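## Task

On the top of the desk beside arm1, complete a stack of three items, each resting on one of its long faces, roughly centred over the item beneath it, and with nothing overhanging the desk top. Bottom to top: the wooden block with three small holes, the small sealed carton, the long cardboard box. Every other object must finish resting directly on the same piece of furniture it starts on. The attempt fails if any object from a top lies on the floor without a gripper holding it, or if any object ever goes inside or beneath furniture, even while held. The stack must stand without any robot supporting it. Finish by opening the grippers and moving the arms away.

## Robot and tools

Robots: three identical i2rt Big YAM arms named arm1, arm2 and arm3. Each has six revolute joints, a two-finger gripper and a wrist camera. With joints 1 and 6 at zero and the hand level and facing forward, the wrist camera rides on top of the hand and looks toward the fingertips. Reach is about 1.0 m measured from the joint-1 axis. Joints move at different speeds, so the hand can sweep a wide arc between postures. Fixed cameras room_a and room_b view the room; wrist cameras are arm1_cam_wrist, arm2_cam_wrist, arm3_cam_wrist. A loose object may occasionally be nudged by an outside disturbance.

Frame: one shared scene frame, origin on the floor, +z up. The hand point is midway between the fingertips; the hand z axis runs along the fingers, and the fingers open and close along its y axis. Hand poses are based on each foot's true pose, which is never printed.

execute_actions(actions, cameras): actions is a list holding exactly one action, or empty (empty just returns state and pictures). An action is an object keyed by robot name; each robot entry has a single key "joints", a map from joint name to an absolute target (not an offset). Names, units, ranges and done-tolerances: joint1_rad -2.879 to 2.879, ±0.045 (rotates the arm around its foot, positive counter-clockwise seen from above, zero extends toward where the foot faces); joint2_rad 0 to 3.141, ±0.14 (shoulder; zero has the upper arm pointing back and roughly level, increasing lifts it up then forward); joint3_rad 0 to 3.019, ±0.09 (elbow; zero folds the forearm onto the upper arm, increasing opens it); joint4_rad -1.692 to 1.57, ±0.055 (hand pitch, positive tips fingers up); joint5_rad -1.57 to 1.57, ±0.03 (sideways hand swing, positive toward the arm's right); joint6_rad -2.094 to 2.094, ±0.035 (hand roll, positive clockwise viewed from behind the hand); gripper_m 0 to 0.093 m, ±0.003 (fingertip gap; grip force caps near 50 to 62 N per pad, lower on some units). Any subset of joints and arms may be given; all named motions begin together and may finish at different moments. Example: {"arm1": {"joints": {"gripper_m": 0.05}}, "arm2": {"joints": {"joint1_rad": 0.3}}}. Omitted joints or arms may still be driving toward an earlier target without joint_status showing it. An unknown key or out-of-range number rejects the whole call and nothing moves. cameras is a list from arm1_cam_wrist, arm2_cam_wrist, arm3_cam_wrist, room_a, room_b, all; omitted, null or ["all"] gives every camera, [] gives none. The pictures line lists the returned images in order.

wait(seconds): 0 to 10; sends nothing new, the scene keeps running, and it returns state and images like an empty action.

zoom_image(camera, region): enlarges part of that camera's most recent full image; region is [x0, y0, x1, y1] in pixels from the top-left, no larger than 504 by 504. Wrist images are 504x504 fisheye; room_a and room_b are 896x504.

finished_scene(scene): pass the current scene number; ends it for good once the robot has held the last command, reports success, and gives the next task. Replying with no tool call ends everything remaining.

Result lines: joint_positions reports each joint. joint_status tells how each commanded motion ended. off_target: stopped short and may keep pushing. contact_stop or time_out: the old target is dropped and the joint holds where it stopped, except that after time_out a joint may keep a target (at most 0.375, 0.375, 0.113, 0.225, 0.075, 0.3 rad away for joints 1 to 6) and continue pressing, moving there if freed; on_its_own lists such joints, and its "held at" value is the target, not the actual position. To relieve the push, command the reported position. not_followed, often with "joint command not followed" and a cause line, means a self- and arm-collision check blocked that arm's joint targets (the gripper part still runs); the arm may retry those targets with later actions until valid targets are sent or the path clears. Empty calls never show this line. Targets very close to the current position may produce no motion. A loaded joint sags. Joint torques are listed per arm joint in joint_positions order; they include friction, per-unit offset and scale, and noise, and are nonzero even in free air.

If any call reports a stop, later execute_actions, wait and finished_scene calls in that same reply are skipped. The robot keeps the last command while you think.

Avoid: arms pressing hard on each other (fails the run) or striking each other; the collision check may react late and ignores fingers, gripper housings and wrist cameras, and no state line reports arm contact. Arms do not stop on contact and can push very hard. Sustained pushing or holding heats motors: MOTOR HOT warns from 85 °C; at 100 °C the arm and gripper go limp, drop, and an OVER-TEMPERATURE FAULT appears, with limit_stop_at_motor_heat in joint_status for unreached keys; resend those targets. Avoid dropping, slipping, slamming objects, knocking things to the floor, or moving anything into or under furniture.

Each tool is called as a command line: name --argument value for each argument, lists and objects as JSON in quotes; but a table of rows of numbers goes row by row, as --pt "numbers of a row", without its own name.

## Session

execute_actions --actions '[]'

Scene clock: 0.00 s.
Joint torques (N m, as the arm reports them, + toward a larger angle): no reading
arm1.joint_positions: joint1_rad=+0.344 joint2_rad=+0.386 joint3_rad=+1.397 joint4_rad=-1.379 joint5_rad=+0.244 joint6_rad=-0.771 gripper_m=+0.095
arm1.joint_status: not commanded
arm1.hand: x=-1.1576 y=+0.2401 z=+1.3716 quat_wxyz=(-0.090, -0.421, -0.702, +0.568) (m; scene frame)
arm2.joint_positions: joint1_rad=+0.590 joint2_rad=+0.383 joint3_rad=+1.385 joint4_rad=-1.258 joint5_rad=-0.280 joint6_rad=+0.612 gripper_m=+0.094
arm2.joint_status: not commanded
arm2.hand: x=-0.1190 y=-0.1547 z=+1.4830 quat_wxyz=(-0.050, +0.571, -0.539, -0.618) (m; scene frame)
arm3.joint_positions: joint1_rad=+0.339 joint2_rad=+0.633 joint3_rad=+1.392 joint4_rad=-1.417 joint5_rad=-0.175 joint6_rad=-0.260 gripper_m=+0.095
arm3.joint_status: not commanded
arm3.hand: x=+0.9946 y=+0.0806 z=+1.3304 quat_wxyz=(-0.218, +0.833, -0.332, -0.386) (m; scene frame)
pictures: arm1_cam_wrist, arm2_cam_wrist, arm3_cam_wrist, room_a, room_b
Images, in order (width x height): arm1_cam_wrist 504x504, arm2_cam_wrist 504x504, arm3_cam_wrist 504x504, room_a 896x504, room_b 896x504.

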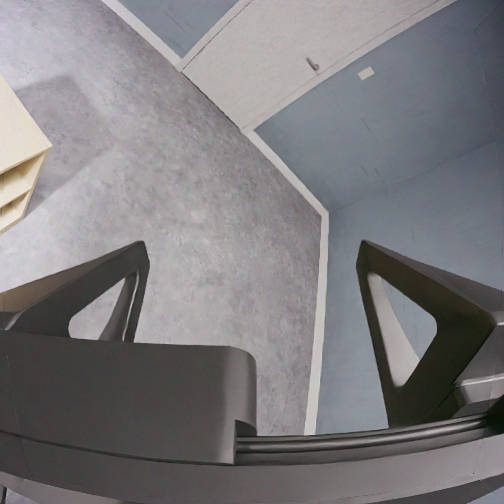

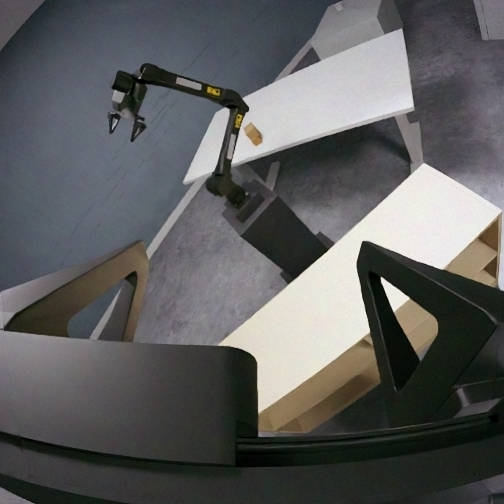

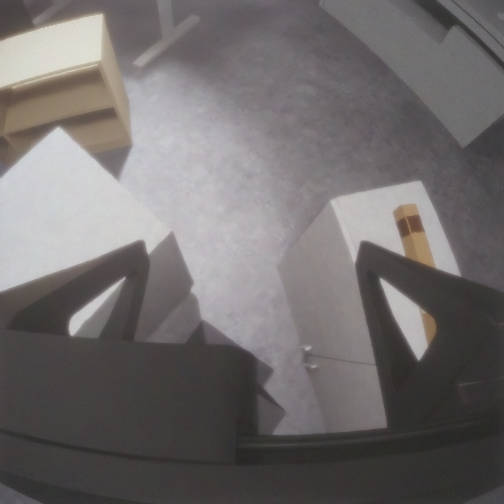

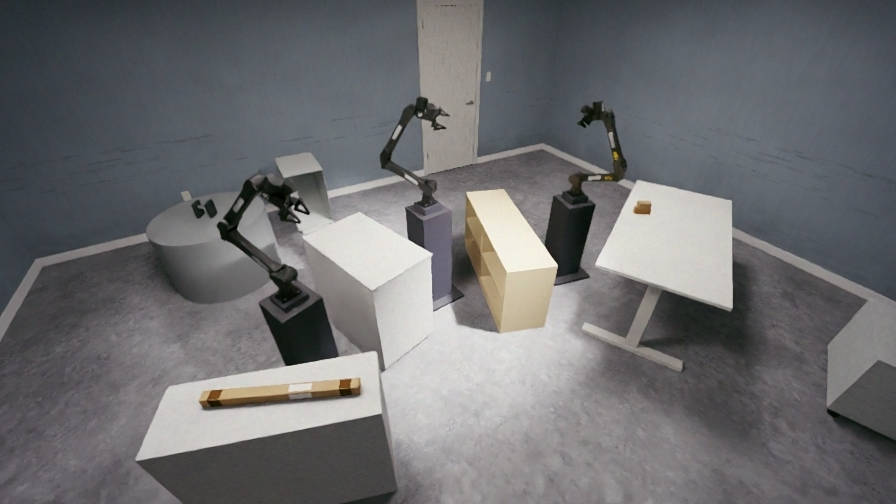

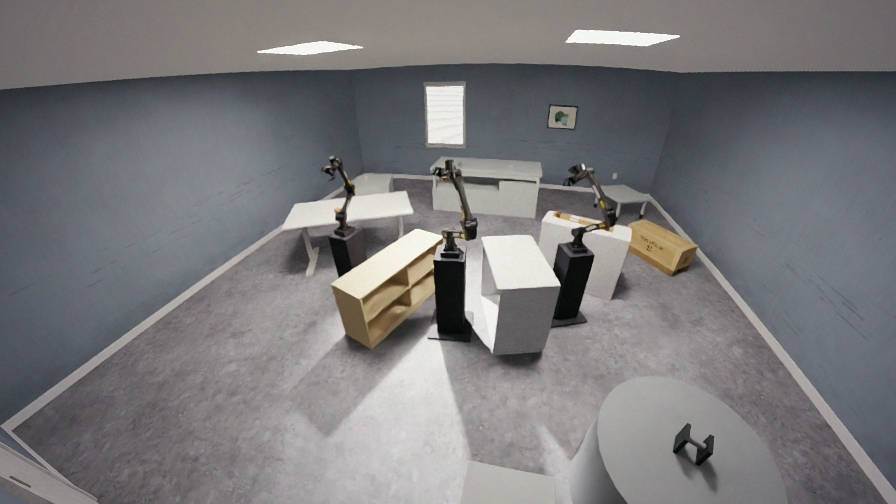

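zoom_image --camera "room_a" --region '[580, 160, 760, 320]'

zoom_image --camera "arm2_cam_wrist" --region '[170, 20, 430, 220]'

zoom_image --camera "room_b" --region '[270, 150, 450, 290]'

Region (580, 160, 760, 320) of room_a's 896x504 image, scaled by 2.800, with more detail than that image has.

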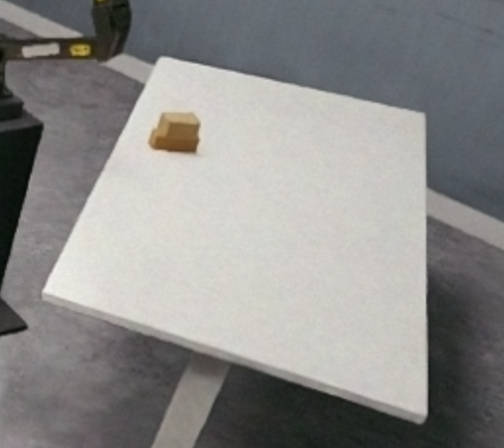

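Region (170, 20, 430, 220) of arm2_cam_wrist's 504x504 image, scaled by 1.938, with more detail than that image has; it fills the top 388 rows of this view, and the rest is white.

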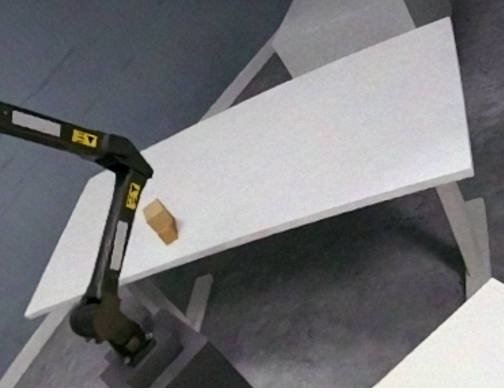

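Region (270, 150, 450, 290) of room_b's 896x504 image, scaled by 2.800, with more detail than that image has.

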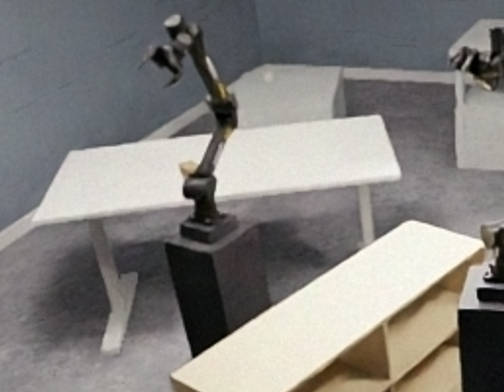

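execute_actions --actions '[]'

Scene clock: 1.40 s.
Joint torques (N m, as the arm reports them, + toward a larger angle): arm1=[-0.3   7.6   7.96  2.67 -0.03 -0.02] | arm2=[-1.73  5.87  6.91  2.27  0.06 -0.11] | arm3=[-0.72  1.89 10.64  1.8  -0.07 -0.01]
arm1.joint_positions: joint1_rad=+0.344 joint2_rad=+0.386 joint3_rad=+1.397 joint4_rad=-1.379 joint5_rad=+0.244 joint6_rad=-0.771 gripper_m=+0.095
arm1.joint_status: not commanded
arm1.hand: x=-1.1576 y=+0.2401 z=+1.3716 quat_wxyz=(-0.090, -0.421, -0.702, +0.568) (m; scene frame)
arm2.joint_positions: joint1_rad=+0.590 joint2_rad=+0.383 joint3_rad=+1.385 joint4_rad=-1.258 joint5_rad=-0.280 joint6_rad=+0.612 gripper_m=+0.094
arm2.joint_status: not commanded
arm2.hand: x=-0.1190 y=-0.1547 z=+1.4830 quat_wxyz=(-0.050, +0.571, -0.539, -0.618) (m; scene frame)
arm3.joint_positions: joint1_rad=+0.339 joint2_rad=+0.633 joint3_rad=+1.392 joint4_rad=-1.417 joint5_rad=-0.175 joint6_rad=-0.260 gripper_m=+0.095
arm3.joint_status: not commanded
arm3.hand: x=+0.9946 y=+0.0806 z=+1.3304 quat_wxyz=(-0.218, +0.833, -0.332, -0.386) (m; scene frame)
pictures: arm1_cam_wrist, arm2_cam_wrist, arm3_cam_wrist, room_a, room_b
Images, in order (width x height): arm1_cam_wrist 504x504, arm2_cam_wrist 504x504, arm3_cam_wrist 504x504, room_a 896x504, room_b 896x504.

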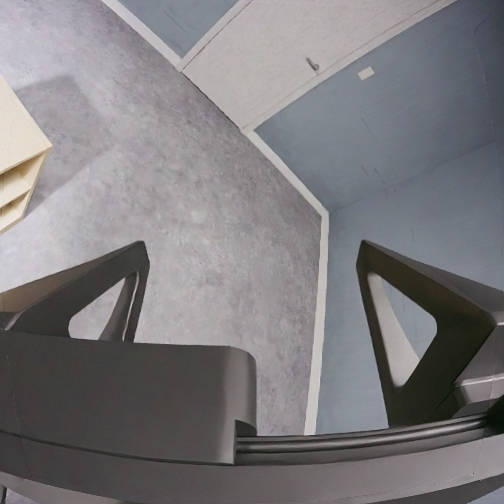

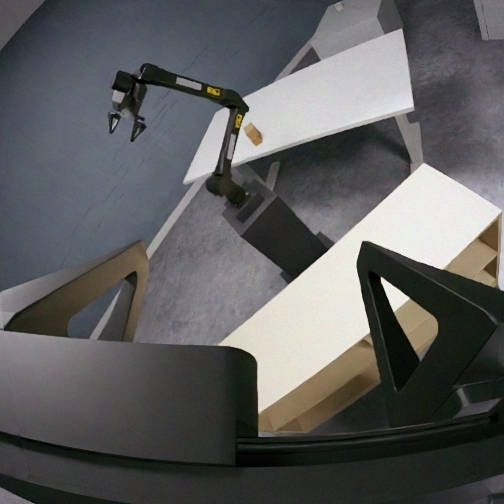

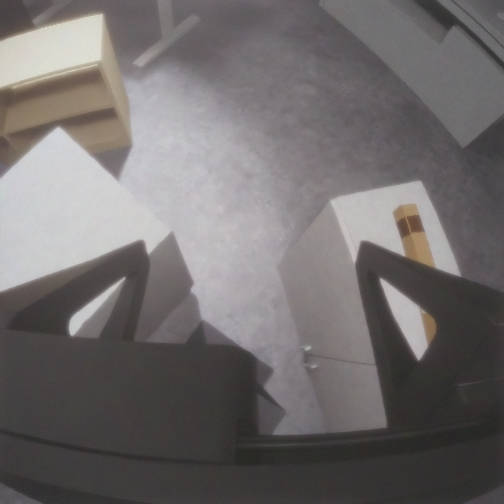

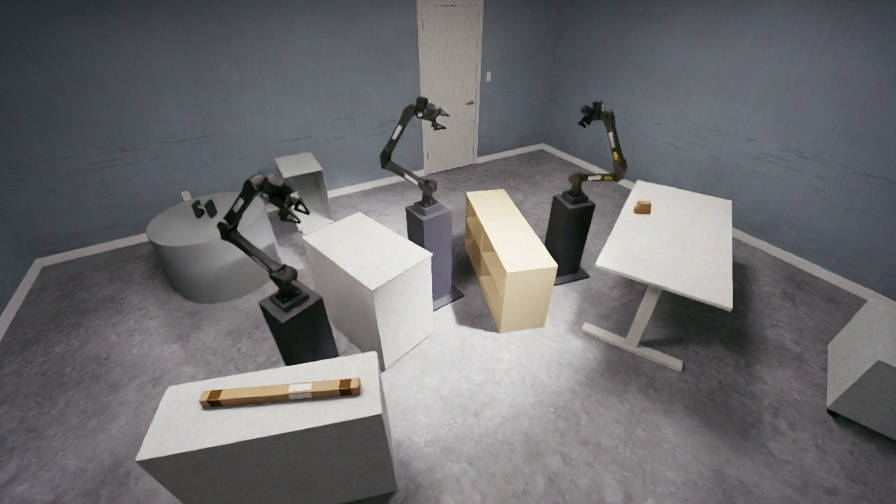

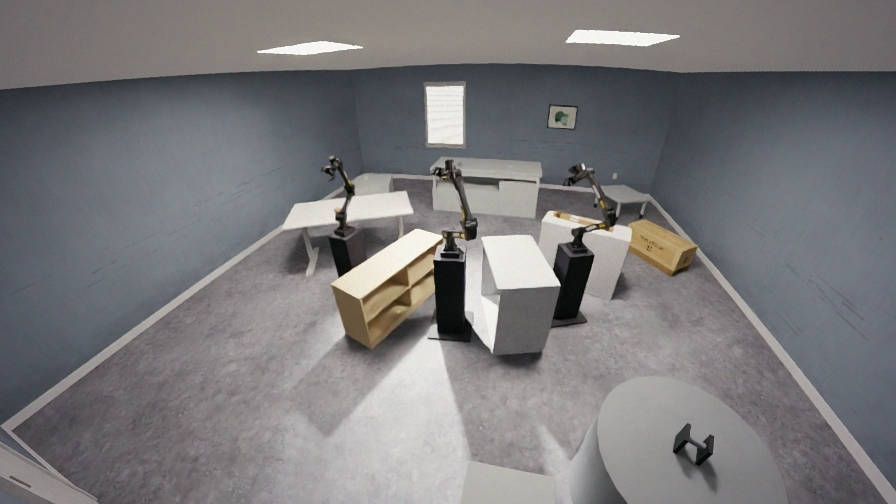

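zoom_image --camera "room_a" --region '[560, 150, 780, 320]'

zoom_image --camera "arm2_cam_wrist" --region '[160, 20, 440, 220]'

Region (560, 150, 780, 320) of room_a's 896x504 image, scaled by 2.291, with more detail than that image has; it fills the top 389 rows of this view, and the rest is white.

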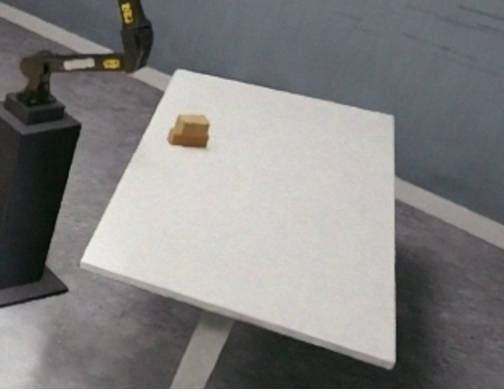

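Region (160, 20, 440, 220) of arm2_cam_wrist's 504x504 image, scaled by 1.800, with more detail than that image has; it fills the top 360 rows of this view, and the rest is white.

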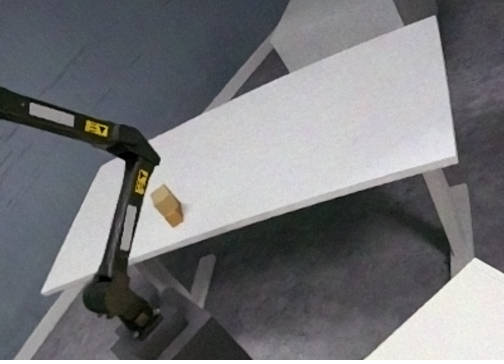

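execute_actions --actions '[{"arm1":{"joints":{"joint1_rad":-1.2,"joint2_rad":1.25,"joint3_rad":1.4,"joint4_rad":-1.62,"joint5_rad":0,"joint6_rad":0}},"arm2":{"joints":{"joint1_rad":-0.9,"joint2_rad":1.245,"joint3_rad":1.28,"joint4_rad":-1.5,"joint5_rad":0,"joint6_rad":0}},"arm3":{"joints":{"joint1_rad":-0.1,"joint2_rad":1.4,"joint3_rad":1.62,"joint4_rad":-1.65,"joint5_rad":0,"joint6_rad":0}}}]'

Scene clock: 5.23 s.
Joint torques (N m, as the arm reports them, + toward a larger angle): arm1=[-0.23 -8.72  9.95  0.52 -0.04  0.07] | arm2=[-1.82 -8.99  7.62  0.08  0.07 -0.15] | arm3=[ -1.11 -10.85  11.95  -0.23   0.07   0.13]
arm1.joint_positions: joint1_rad=-1.199 joint2_rad=+1.261 joint3_rad=+1.394 joint4_rad=-1.613 joint5_rad=-0.001 joint6_rad=-0.018 gripper_m=+0.095
arm1.joint_status: all done
arm1.hand: x=-1.4746 y=+0.3911 z=+1.1189 quat_wxyz=(-0.001, -0.998, +0.037, +0.051) (m; scene frame)
arm2.joint_positions: joint1_rad=-0.900 joint2_rad=+1.251 joint3_rad=+1.285 joint4_rad=-1.488 joint5_rad=+0.000 joint6_rad=+0.013 gripper_m=+0.094
arm2.joint_status: all done
arm2.hand: x=+0.3068 y=-0.0605 z=+1.1675 quat_wxyz=(-0.057, +0.253, -0.965, -0.023) (m; scene frame)
arm3.joint_positions: joint1_rad=-0.097 joint2_rad=+1.401 joint3_rad=+1.605 joint4_rad=-1.632 joint5_rad=-0.002 joint6_rad=-0.012 gripper_m=+0.095
arm3.joint_status: all done
arm3.hand: x=+1.1118 y=+0.3249 z=+1.1566 quat_wxyz=(-0.052, +0.719, -0.691, -0.047) (m; scene frame)
pictures: arm1_cam_wrist, arm2_cam_wrist, arm3_cam_wrist, room_a, room_b
Images, in order (width x height): arm1_cam_wrist 504x504, arm2_cam_wrist 504x504, arm3_cam_wrist 504x504, room_a 896x504, room_b 896x504.

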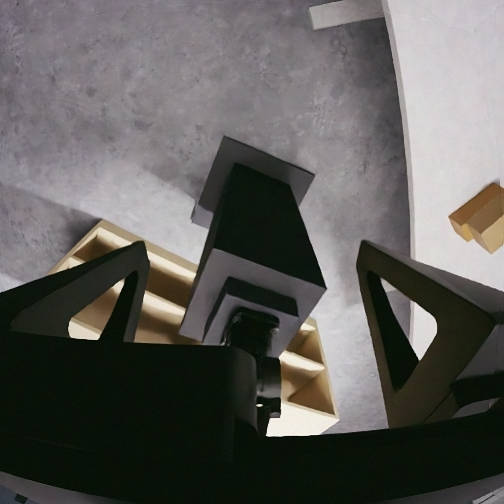

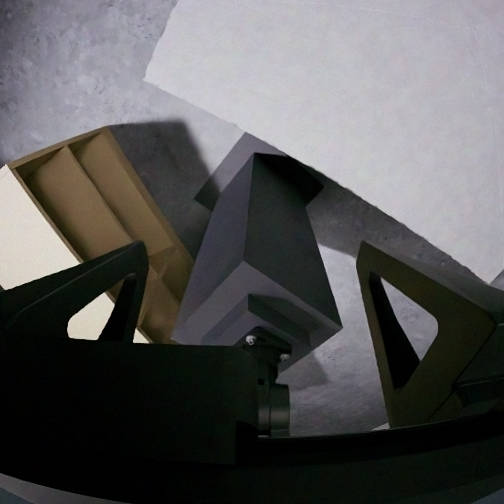

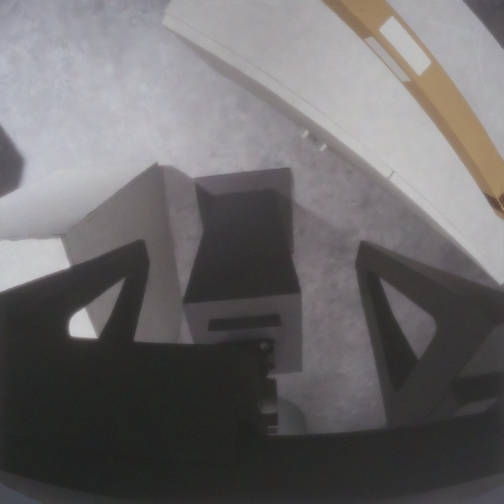

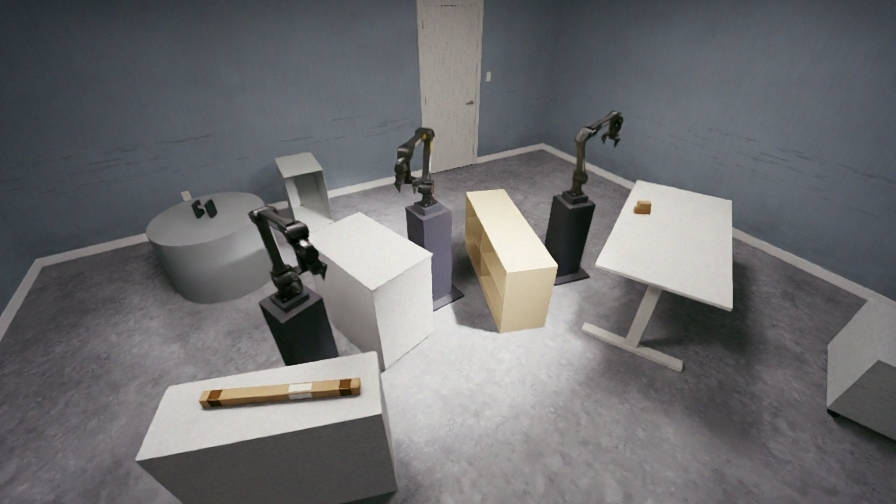

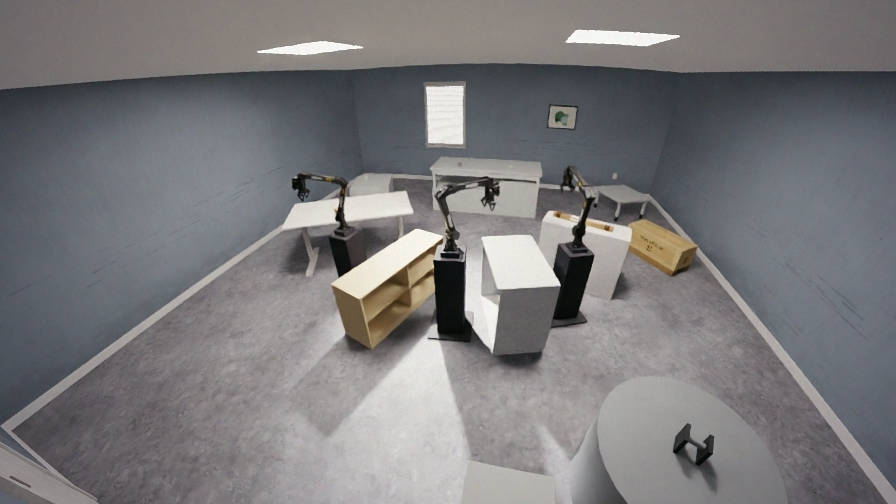

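execute_actions --actions '[{"arm1":{"joints":{"joint1_rad":-2.08,"joint2_rad":1.6,"joint3_rad":1.5,"joint4_rad":-1.443}},"arm2":{"joints":{"joint1_rad":1.19,"joint2_rad":1.517,"joint3_rad":1.43,"joint4_rad":-1.457}},"arm3":{"joints":{"joint1_rad":-0.45,"joint2_rad":2.08,"joint3_rad":2.11,"joint4_rad":-1.55,"joint6_rad":-1.12}}}]'

Scene clock: 10.03 s.
Joint torques (N m, as the arm reports them, + toward a larger angle): arm1=[  0.39 -13.7   11.77   0.62  -0.1    0.05] | arm2=[ -2.46 -14.36  10.52   0.43   0.07  -0.16] | arm3=[ -0.76 -21.64  13.73   0.58  -0.06  -0.15]
arm1.joint_positions: joint1_rad=-2.088 joint2_rad=+1.608 joint3_rad=+1.472 joint4_rad=-1.443 joint5_rad=+0.000 joint6_rad=-0.015 gripper_m=+0.095
arm1.joint_status: all done
arm1.hand: x=-1.3727 y=+0.7550 z=+1.0066 quat_wxyz=(-0.008, -0.886, +0.464, +0.000) (m; scene frame)
arm2.joint_positions: joint1_rad=+1.195 joint2_rad=+1.536 joint3_rad=+1.384 joint4_rad=-1.460 joint5_rad=+0.000 joint6_rad=+0.012 gripper_m=+0.094
arm2.joint_status: all done
arm2.hand: x=-0.4048 y=-0.0280 z=+1.0970 quat_wxyz=(-0.002, +0.965, -0.263, +0.017) (m; scene frame)
arm3.joint_positions: joint1_rad=-0.456 joint2_rad=+2.082 joint3_rad=+2.073 joint4_rad=-1.561 joint5_rad=+0.000 joint6_rad=-1.108 gripper_m=+0.095
arm3.joint_status: all done
arm3.hand: x=+1.3367 y=+0.5043 z=+0.9879 quat_wxyz=(-0.002, +0.922, -0.387, +0.005) (m; scene frame)
pictures: arm1_cam_wrist, arm2_cam_wrist, arm3_cam_wrist, room_a, room_b
Images, in order (width x height): arm1_cam_wrist 504x504, arm2_cam_wrist 504x504, arm3_cam_wrist 504x504, room_a 896x504, room_b 896x504.

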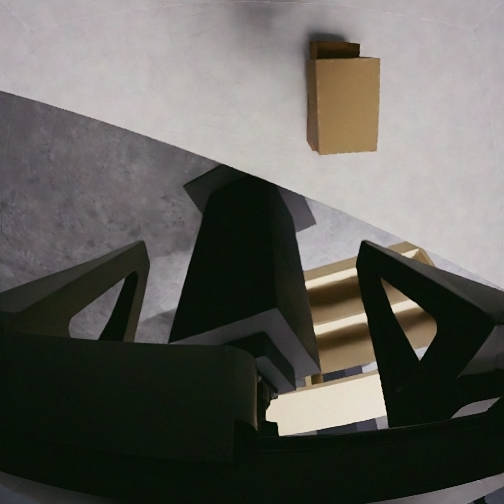

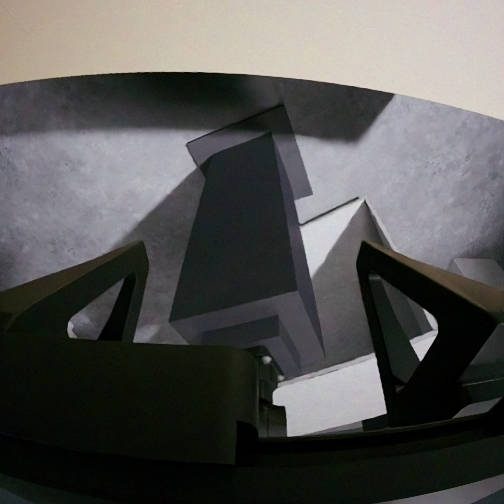

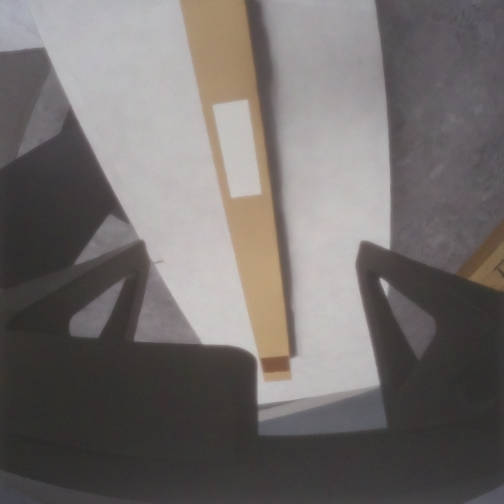

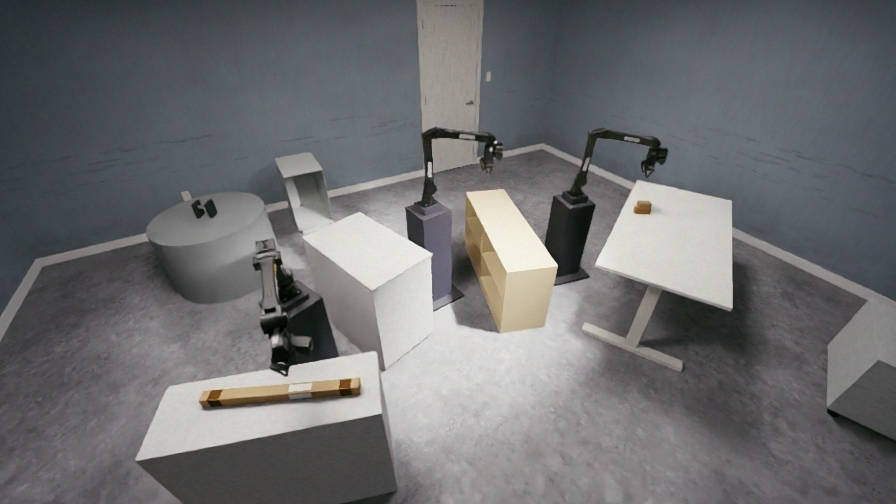

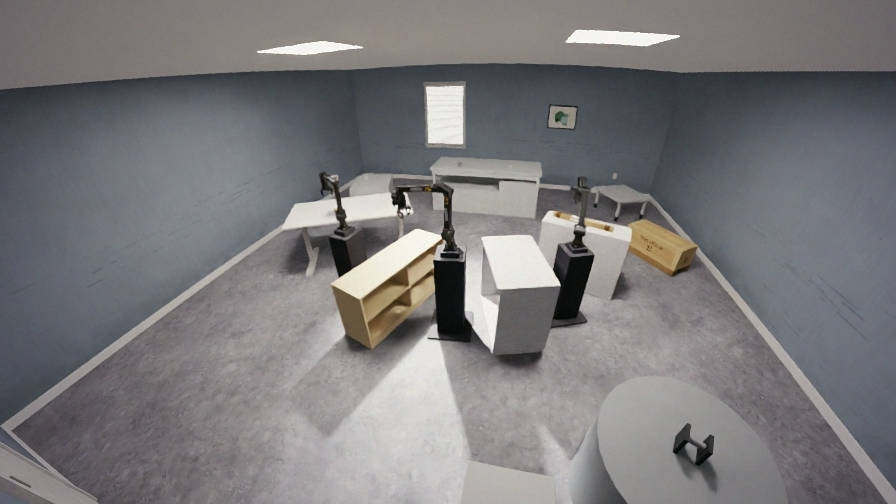

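zoom_image --camera "arm1_cam_wrist" --region '[260, 10, 440, 190]'

zoom_image --camera "room_a" --region '[615, 185, 675, 230]'

Region (260, 10, 440, 190) of arm1_cam_wrist's 504x504 image, scaled by 2.800, with more detail than that image has.

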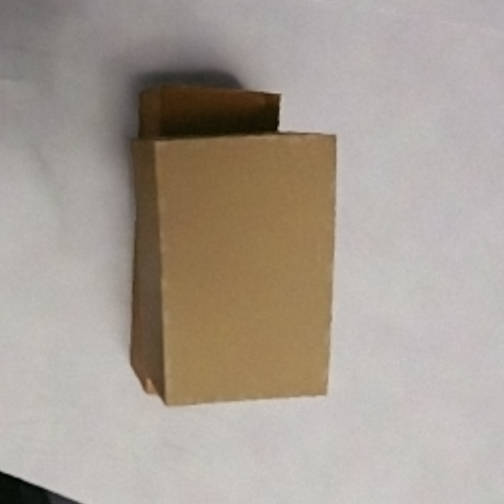

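Region (615, 185, 675, 230) of room_a's 896x504 image, scaled by 8.400, with more detail than that image has; it fills the top 378 rows of this view, and the rest is white.

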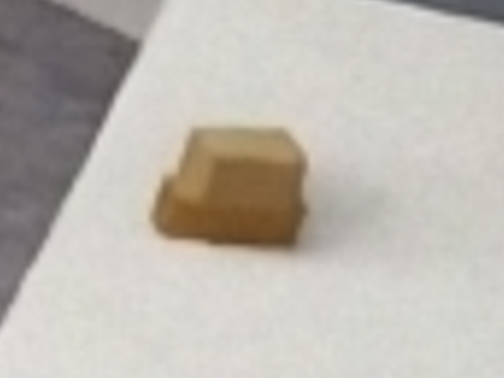

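zoom_image --camera "arm3_cam_wrist" --region '[130, 0, 380, 400]'

Region (130, 0, 380, 400) of arm3_cam_wrist's 504x504 image, scaled by 1.260, with more detail than that image has; it fills the left 315 columns of this view, and the rest is white.

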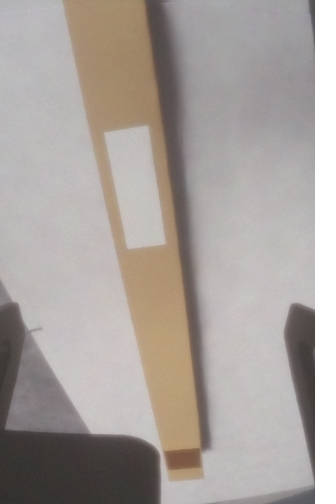

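zoom_image --camera "room_a" --region '[180, 340, 400, 440]'

Region (180, 340, 400, 440) of room_a's 896x504 image, scaled by 2.291, with more detail than that image has; it fills the top 229 rows of this view, and the rest is white.

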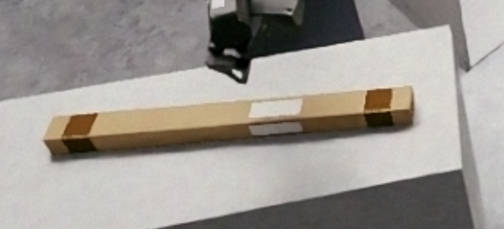

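execute_actions --actions '[{"arm1":{"joints":{"joint1_rad":-2.25,"joint2_rad":1.73,"joint3_rad":1.56,"joint4_rad":-1.375,"joint6_rad":0}},"arm2":{"joints":{"joint1_rad":1.16,"joint2_rad":2.17,"joint3_rad":1.86,"joint4_rad":-1.22}},"arm3":{"joints":{"joint1_rad":-0.55,"joint2_rad":2.064,"joint3_rad":1.725,"joint4_rad":-1.228,"joint6_rad":-1.373}}}]' --cameras '["arm1_cam_wrist","arm2_cam_wrist","arm3_cam_wrist","room_a"]'

Scene clock: 19.00 s.
Joint torques (N m, as the arm reports them, + toward a larger angle): arm1=[  0.24 -16.68  12.71   0.83  -0.1    0.05] | arm2=[ -2.33 -23.01  10.5    0.42   0.06  -0.15] | arm3=[ -0.53 -19.5   10.25   0.89  -0.08  -0.16]
arm1.joint_positions: joint1_rad=-2.255 joint2_rad=+1.746 joint3_rad=+1.520 joint4_rad=-1.381 joint5_rad=+0.000 joint6_rad=-0.015 gripper_m=+0.095
arm1.joint_status: all done
arm1.hand: x=-1.3186 y=+0.8284 z=+0.9573 quat_wxyz=(-0.016, -0.844, +0.536, -0.011) (m; scene frame)
arm2.joint_positions: joint1_rad=+1.165 joint2_rad=+2.190 joint3_rad=+1.807 joint4_rad=-1.224 joint5_rad=+0.000 joint6_rad=+0.012 gripper_m=+0.094
arm2.joint_status: all done
arm2.hand: x=-0.5672 y=+0.0899 z=+0.9020 quat_wxyz=(-0.002, +0.961, -0.277, +0.015) (m; scene frame)
arm3.joint_positions: joint1_rad=-0.557 joint2_rad=+2.050 joint3_rad=+1.720 joint4_rad=-1.246 joint5_rad=+0.000 joint6_rad=-1.361 gripper_m=+0.095
arm3.joint_status: all done
arm3.hand: x=+1.3854 y=+0.4507 z=+0.8759 quat_wxyz=(+0.002, +0.949, -0.316, +0.004) (m; scene frame)
pictures: arm1_cam_wrist, arm2_cam_wrist, arm3_cam_wrist, room_a
Images, in order (width x height): arm1_cam_wrist 504x504, arm2_cam_wrist 504x504, arm3_cam_wrist 504x504, room_a 896x504.

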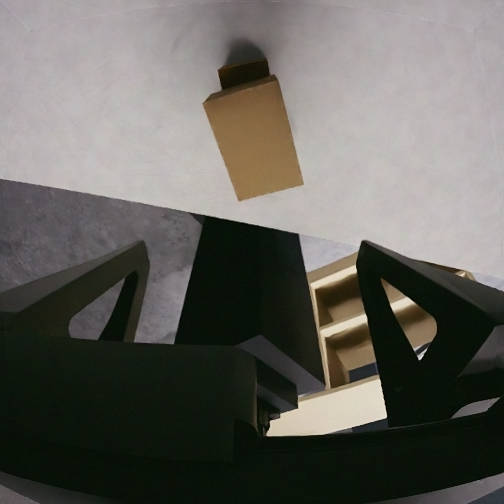

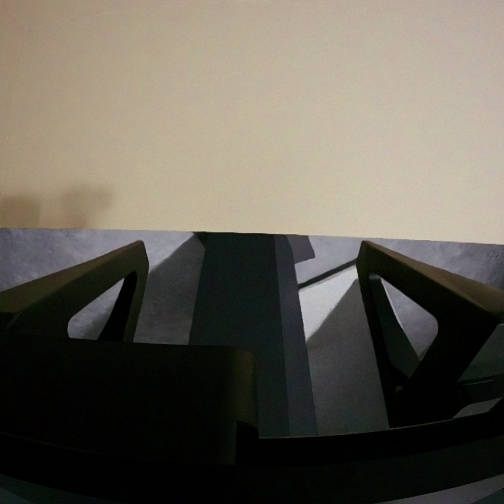

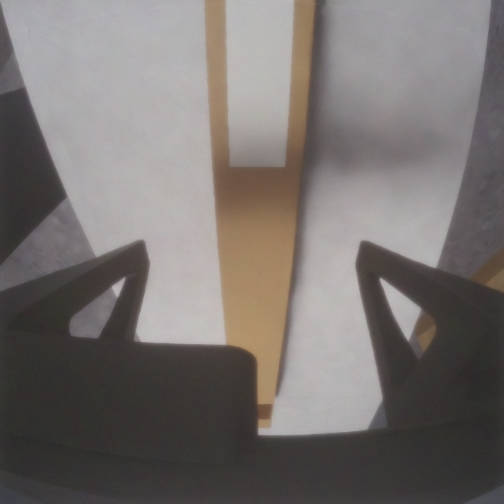

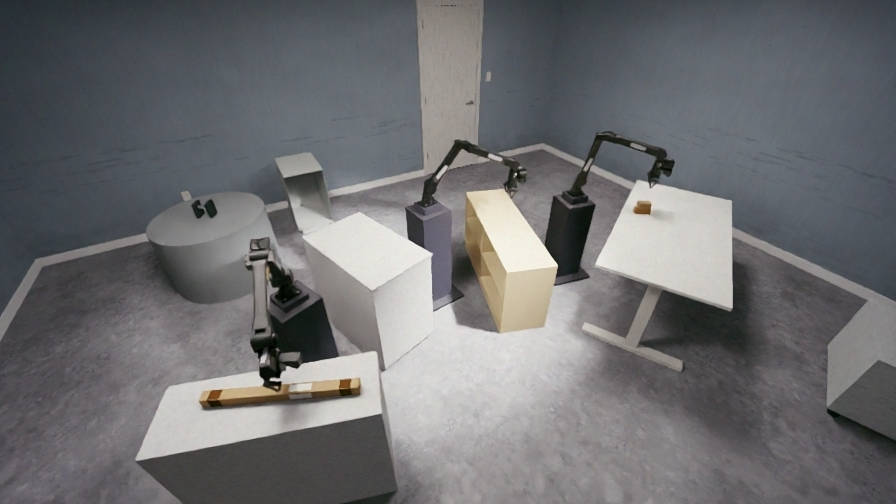

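execute_actions --actions '[{"arm3":{"joints":{"joint2_rad":2.143,"joint3_rad":1.638,"joint4_rad":-1.065}}}]' --cameras '["arm3_cam_wrist","room_a"]'

Scene clock: 21.63 s.
Joint torques (N m, as the arm reports them, + toward a larger angle): arm1=[  0.29 -16.58  12.65   0.82  -0.1    0.05] | arm2=[ -2.4  -23.01  10.51   0.46   0.06  -0.15] | arm3=[ -0.34 -19.55   9.52   0.77  -0.07  -0.16]
arm1.joint_positions: joint1_rad=-2.255 joint2_rad=+1.746 joint3_rad=+1.520 joint4_rad=-1.381 joint5_rad=+0.000 joint6_rad=-0.015 gripper_m=+0.095
arm1.joint_status: not commanded
arm1.hand: x=-1.3186 y=+0.8284 z=+0.9573 quat_wxyz=(-0.016, -0.844, +0.536, -0.011) (m; scene frame)
arm2.joint_positions: joint1_rad=+1.165 joint2_rad=+2.190 joint3_rad=+1.807 joint4_rad=-1.224 joint5_rad=+0.000 joint6_rad=+0.012 gripper_m=+0.094
arm2.joint_status: not commanded
arm2.hand: x=-0.5672 y=+0.0899 z=+0.9020 quat_wxyz=(-0.002, +0.961, -0.277, +0.015) (m; scene frame)
arm3.joint_positions: joint1_rad=-0.557 joint2_rad=+2.135 joint3_rad=+1.632 joint4_rad=-1.083 joint5_rad=+0.000 joint6_rad=-1.361 gripper_m=+0.095
arm3.joint_status: all done
arm3.hand: x=+1.3844 y=+0.4468 z=+0.7941 quat_wxyz=(+0.007, +0.949, -0.316, +0.004) (m; scene frame)
pictures: arm3_cam_wrist, room_a
Images, in order (width x height): arm3_cam_wrist 504x504, room_a 896x504.

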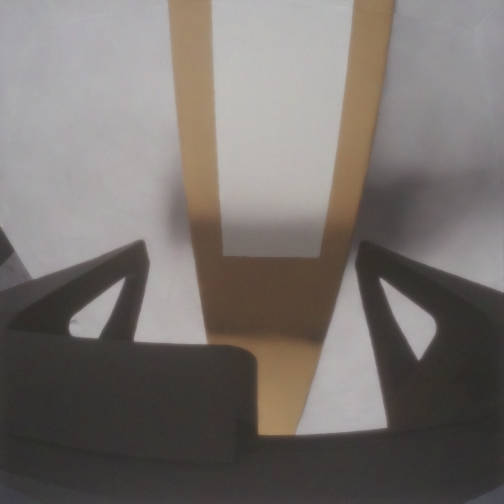

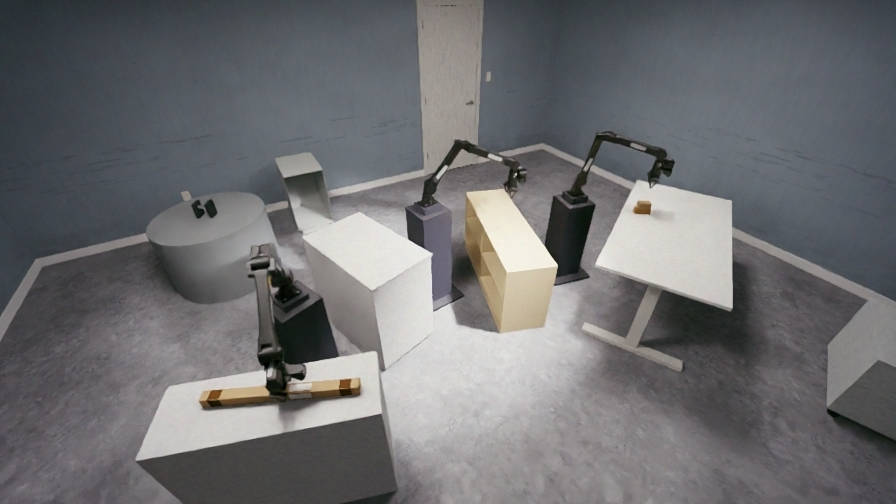

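execute_actions --actions '[{"arm3":{"joints":{"gripper_m":0.02}},"arm1":{"joints":{"joint1_rad":0.4,"joint2_rad":1.0,"joint3_rad":1.05,"joint4_rad":-1.2}},"arm2":{"joints":{"joint1_rad":0.2,"joint2_rad":1.0,"joint3_rad":1.0,"joint4_rad":-1.2}}}]' --cameras '["arm3_cam_wrist","room_a"]'

Scene clock: 24.57 s.
Joint torques (N m, as the arm reports them, + toward a larger angle): arm1=[-0.04 -4.3   9.5   1.82 -0.07  0.05] | arm2=[-2.26 -5.57  7.29  1.   -0.07 -0.15] | arm3=[ -0.42 -19.97   9.55   0.72  -0.07  -0.14]
arm1.joint_positions: joint1_rad=+0.397 joint2_rad=+1.000 joint3_rad=+1.056 joint4_rad=-1.206 joint5_rad=+0.000 joint6_rad=-0.015 gripper_m=+0.095
arm1.joint_status: all done
arm1.hand: x=-1.1284 y=+0.0014 z=+1.0822 quat_wxyz=(-0.140, -0.707, -0.674, +0.160) (m; scene frame)
arm2.joint_positions: joint1_rad=+0.204 joint2_rad=+1.003 joint3_rad=+1.015 joint4_rad=-1.197 joint5_rad=+0.003 joint6_rad=+0.011 gripper_m=+0.094
arm2.joint_status: all done
arm2.hand: x=-0.0398 y=+0.0994 z=+1.1532 quat_wxyz=(-0.136, +0.710, -0.676, -0.144) (m; scene frame)
arm3.joint_positions: joint1_rad=-0.557 joint2_rad=+2.135 joint3_rad=+1.632 joint4_rad=-1.081 joint5_rad=+0.000 joint6_rad=-1.363 gripper_m=+0.049
arm3.joint_status: gripper_m off_target (ended at +0.049, target +0.020)
arm3.hand: x=+1.3846 y=+0.4471 z=+0.7941 quat_wxyz=(+0.006, +0.949, -0.315, +0.004) (m; scene frame)
pictures: arm3_cam_wrist, room_a
Images, in order (width x height): arm3_cam_wrist 504x504, room_a 896x504.

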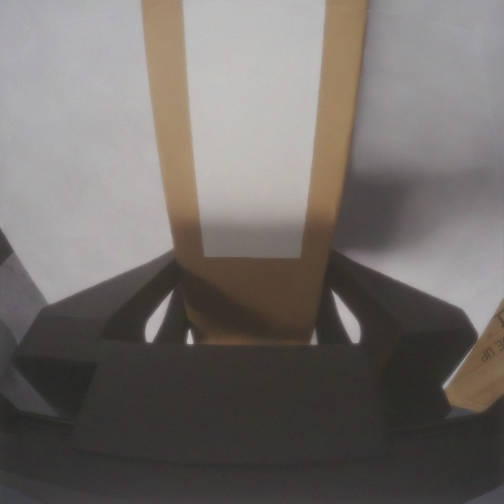

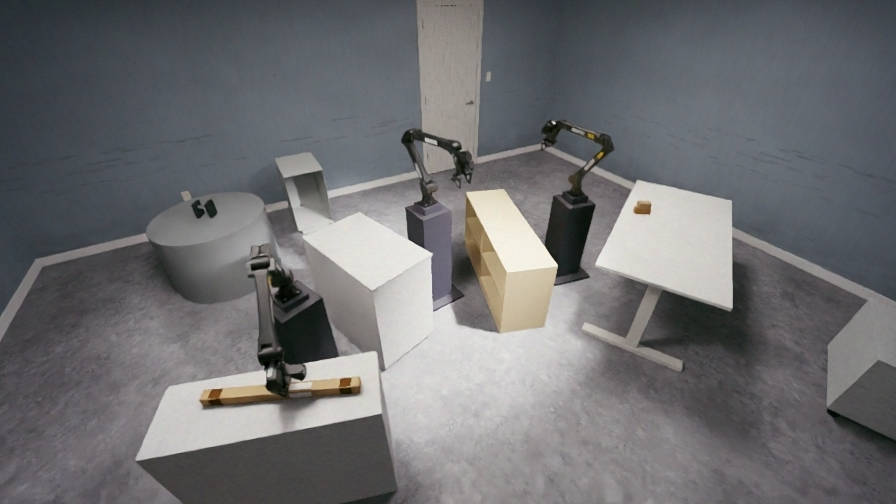

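execute_actions --actions '[{"arm3":{"joints":{"joint2_rad":1.79,"joint3_rad":1.71,"joint4_rad":-1.46,"gripper_m":0.02}}}]' --cameras '["room_a"]'

execute_actions --actions '[{"arm3":{"joints":{"joint1_rad":1.72,"joint6_rad":-1.34,"gripper_m":0.02}}}]' --cameras '["arm3_cam_wrist","room_a","room_b"]'

Scene clock: 27.07 s.
Joint torques (N m, as the arm reports them, + toward a larger angle): arm1=[-0.17 -4.32  9.49  1.82 -0.07  0.05] | arm2=[-2.32 -5.81  7.29  0.95 -0.07 -0.16] | arm3=[ -0.32 -15.95  11.18  -0.45  -0.07  -0.13]
arm1.joint_positions: joint1_rad=+0.397 joint2_rad=+1.000 joint3_rad=+1.056 joint4_rad=-1.206 joint5_rad=+0.000 joint6_rad=-0.015 gripper_m=+0.095
arm1.joint_status: not commanded
arm1.hand: x=-1.1284 y=+0.0014 z=+1.0822 quat_wxyz=(-0.140, -0.707, -0.674, +0.160) (m; scene frame)
arm2.joint_positions: joint1_rad=+0.204 joint2_rad=+1.003 joint3_rad=+1.015 joint4_rad=-1.197 joint5_rad=+0.003 joint6_rad=+0.011 gripper_m=+0.094
arm2.joint_status: not commanded
arm2.hand: x=-0.0398 y=+0.0994 z=+1.1532 quat_wxyz=(-0.136, +0.710, -0.676, -0.144) (m; scene frame)
arm3.joint_positions: joint1_rad=-0.557 joint2_rad=+1.778 joint3_rad=+1.703 joint4_rad=-1.443 joint5_rad=+0.000 joint6_rad=-1.363 gripper_m=+0.049
arm3.joint_status: gripper_m off_target (ended at +0.049, target +0.020); the others done
arm3.hand: x=+1.3603 y=+0.3996 z=+1.0232 quat_wxyz=(-0.028, +0.949, -0.314, +0.008) (m; scene frame)
pictures: room_a
Images, in order (width x height): room_a 896x504.

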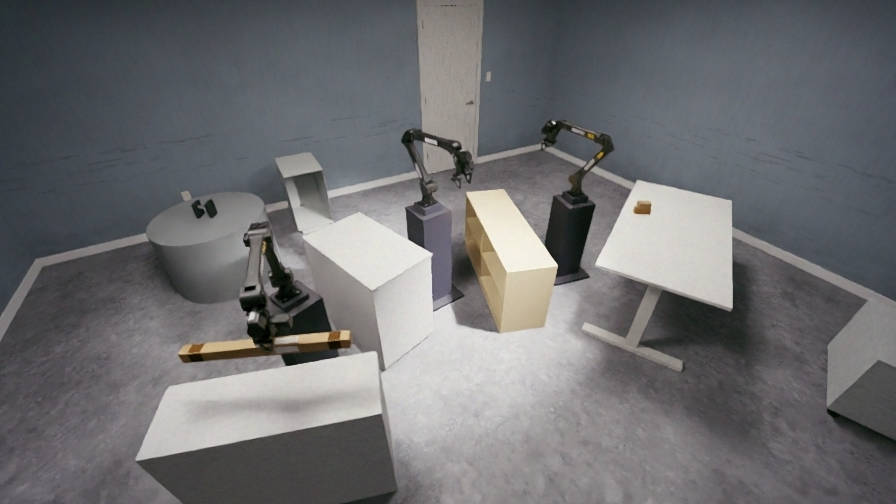

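Scene clock: 29.27 s.
Joint torques (N m, as the arm reports them, + toward a larger angle): arm1=[-0.2  -4.33  9.5   1.82 -0.07  0.05] | arm2=[-2.25 -5.75  7.34  0.95 -0.07 -0.15] | arm3=[ -1.09 -16.5   10.95  -0.49  -0.02   0.1 ]
arm1.joint_positions: joint1_rad=+0.397 joint2_rad=+1.000 joint3_rad=+1.056 joint4_rad=-1.206 joint5_rad=+0.000 joint6_rad=-0.015 gripper_m=+0.095
arm1.joint_status: not commanded
arm1.hand: x=-1.1284 y=+0.0014 z=+1.0822 quat_wxyz=(-0.140, -0.707, -0.674, +0.160) (m; scene frame)
arm2.joint_positions: joint1_rad=+0.204 joint2_rad=+1.003 joint3_rad=+1.015 joint4_rad=-1.197 joint5_rad=+0.003 joint6_rad=+0.011 gripper_m=+0.094
arm2.joint_status: not commanded
arm2.hand: x=-0.0398 y=+0.0994 z=+1.1532 quat_wxyz=(-0.136, +0.710, -0.676, -0.144) (m; scene frame)
arm3.joint_positions: joint1_rad=+1.728 joint2_rad=+1.781 joint3_rad=+1.703 joint4_rad=-1.443 joint5_rad=-0.001 joint6_rad=-1.350 gripper_m=+0.049
arm3.joint_status: gripper_m off_target (ended at +0.049, target +0.020); the others done
arm3.hand: x=+0.5865 y=-0.2645 z=+1.0148 quat_wxyz=(-0.009, +0.685, +0.728, -0.019) (m; scene frame)
pictures: arm3_cam_wrist, room_a, room_b
Images, in order (width x height): arm3_cam_wrist 504x504, room_a 896x504, room_b 896x504.

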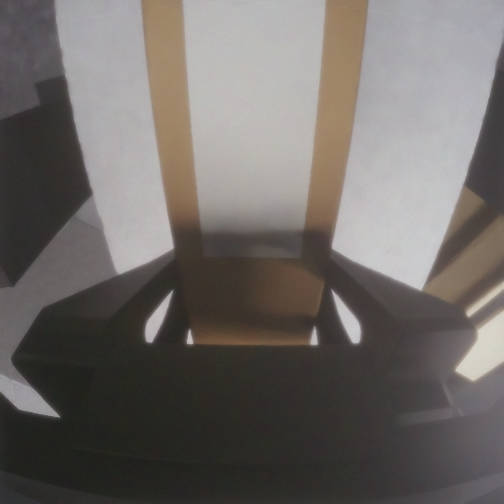

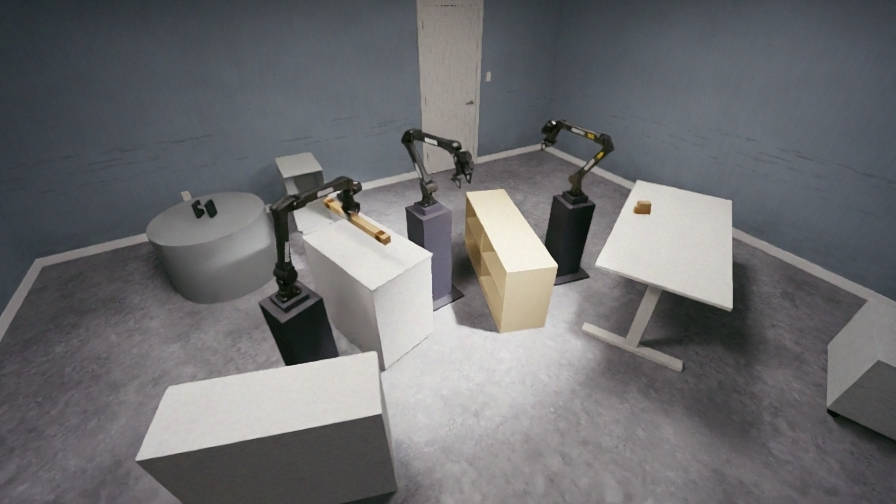

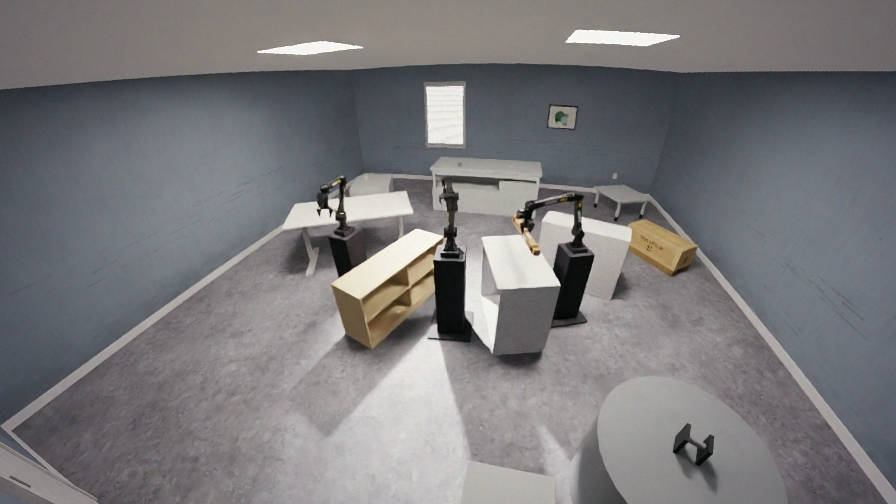

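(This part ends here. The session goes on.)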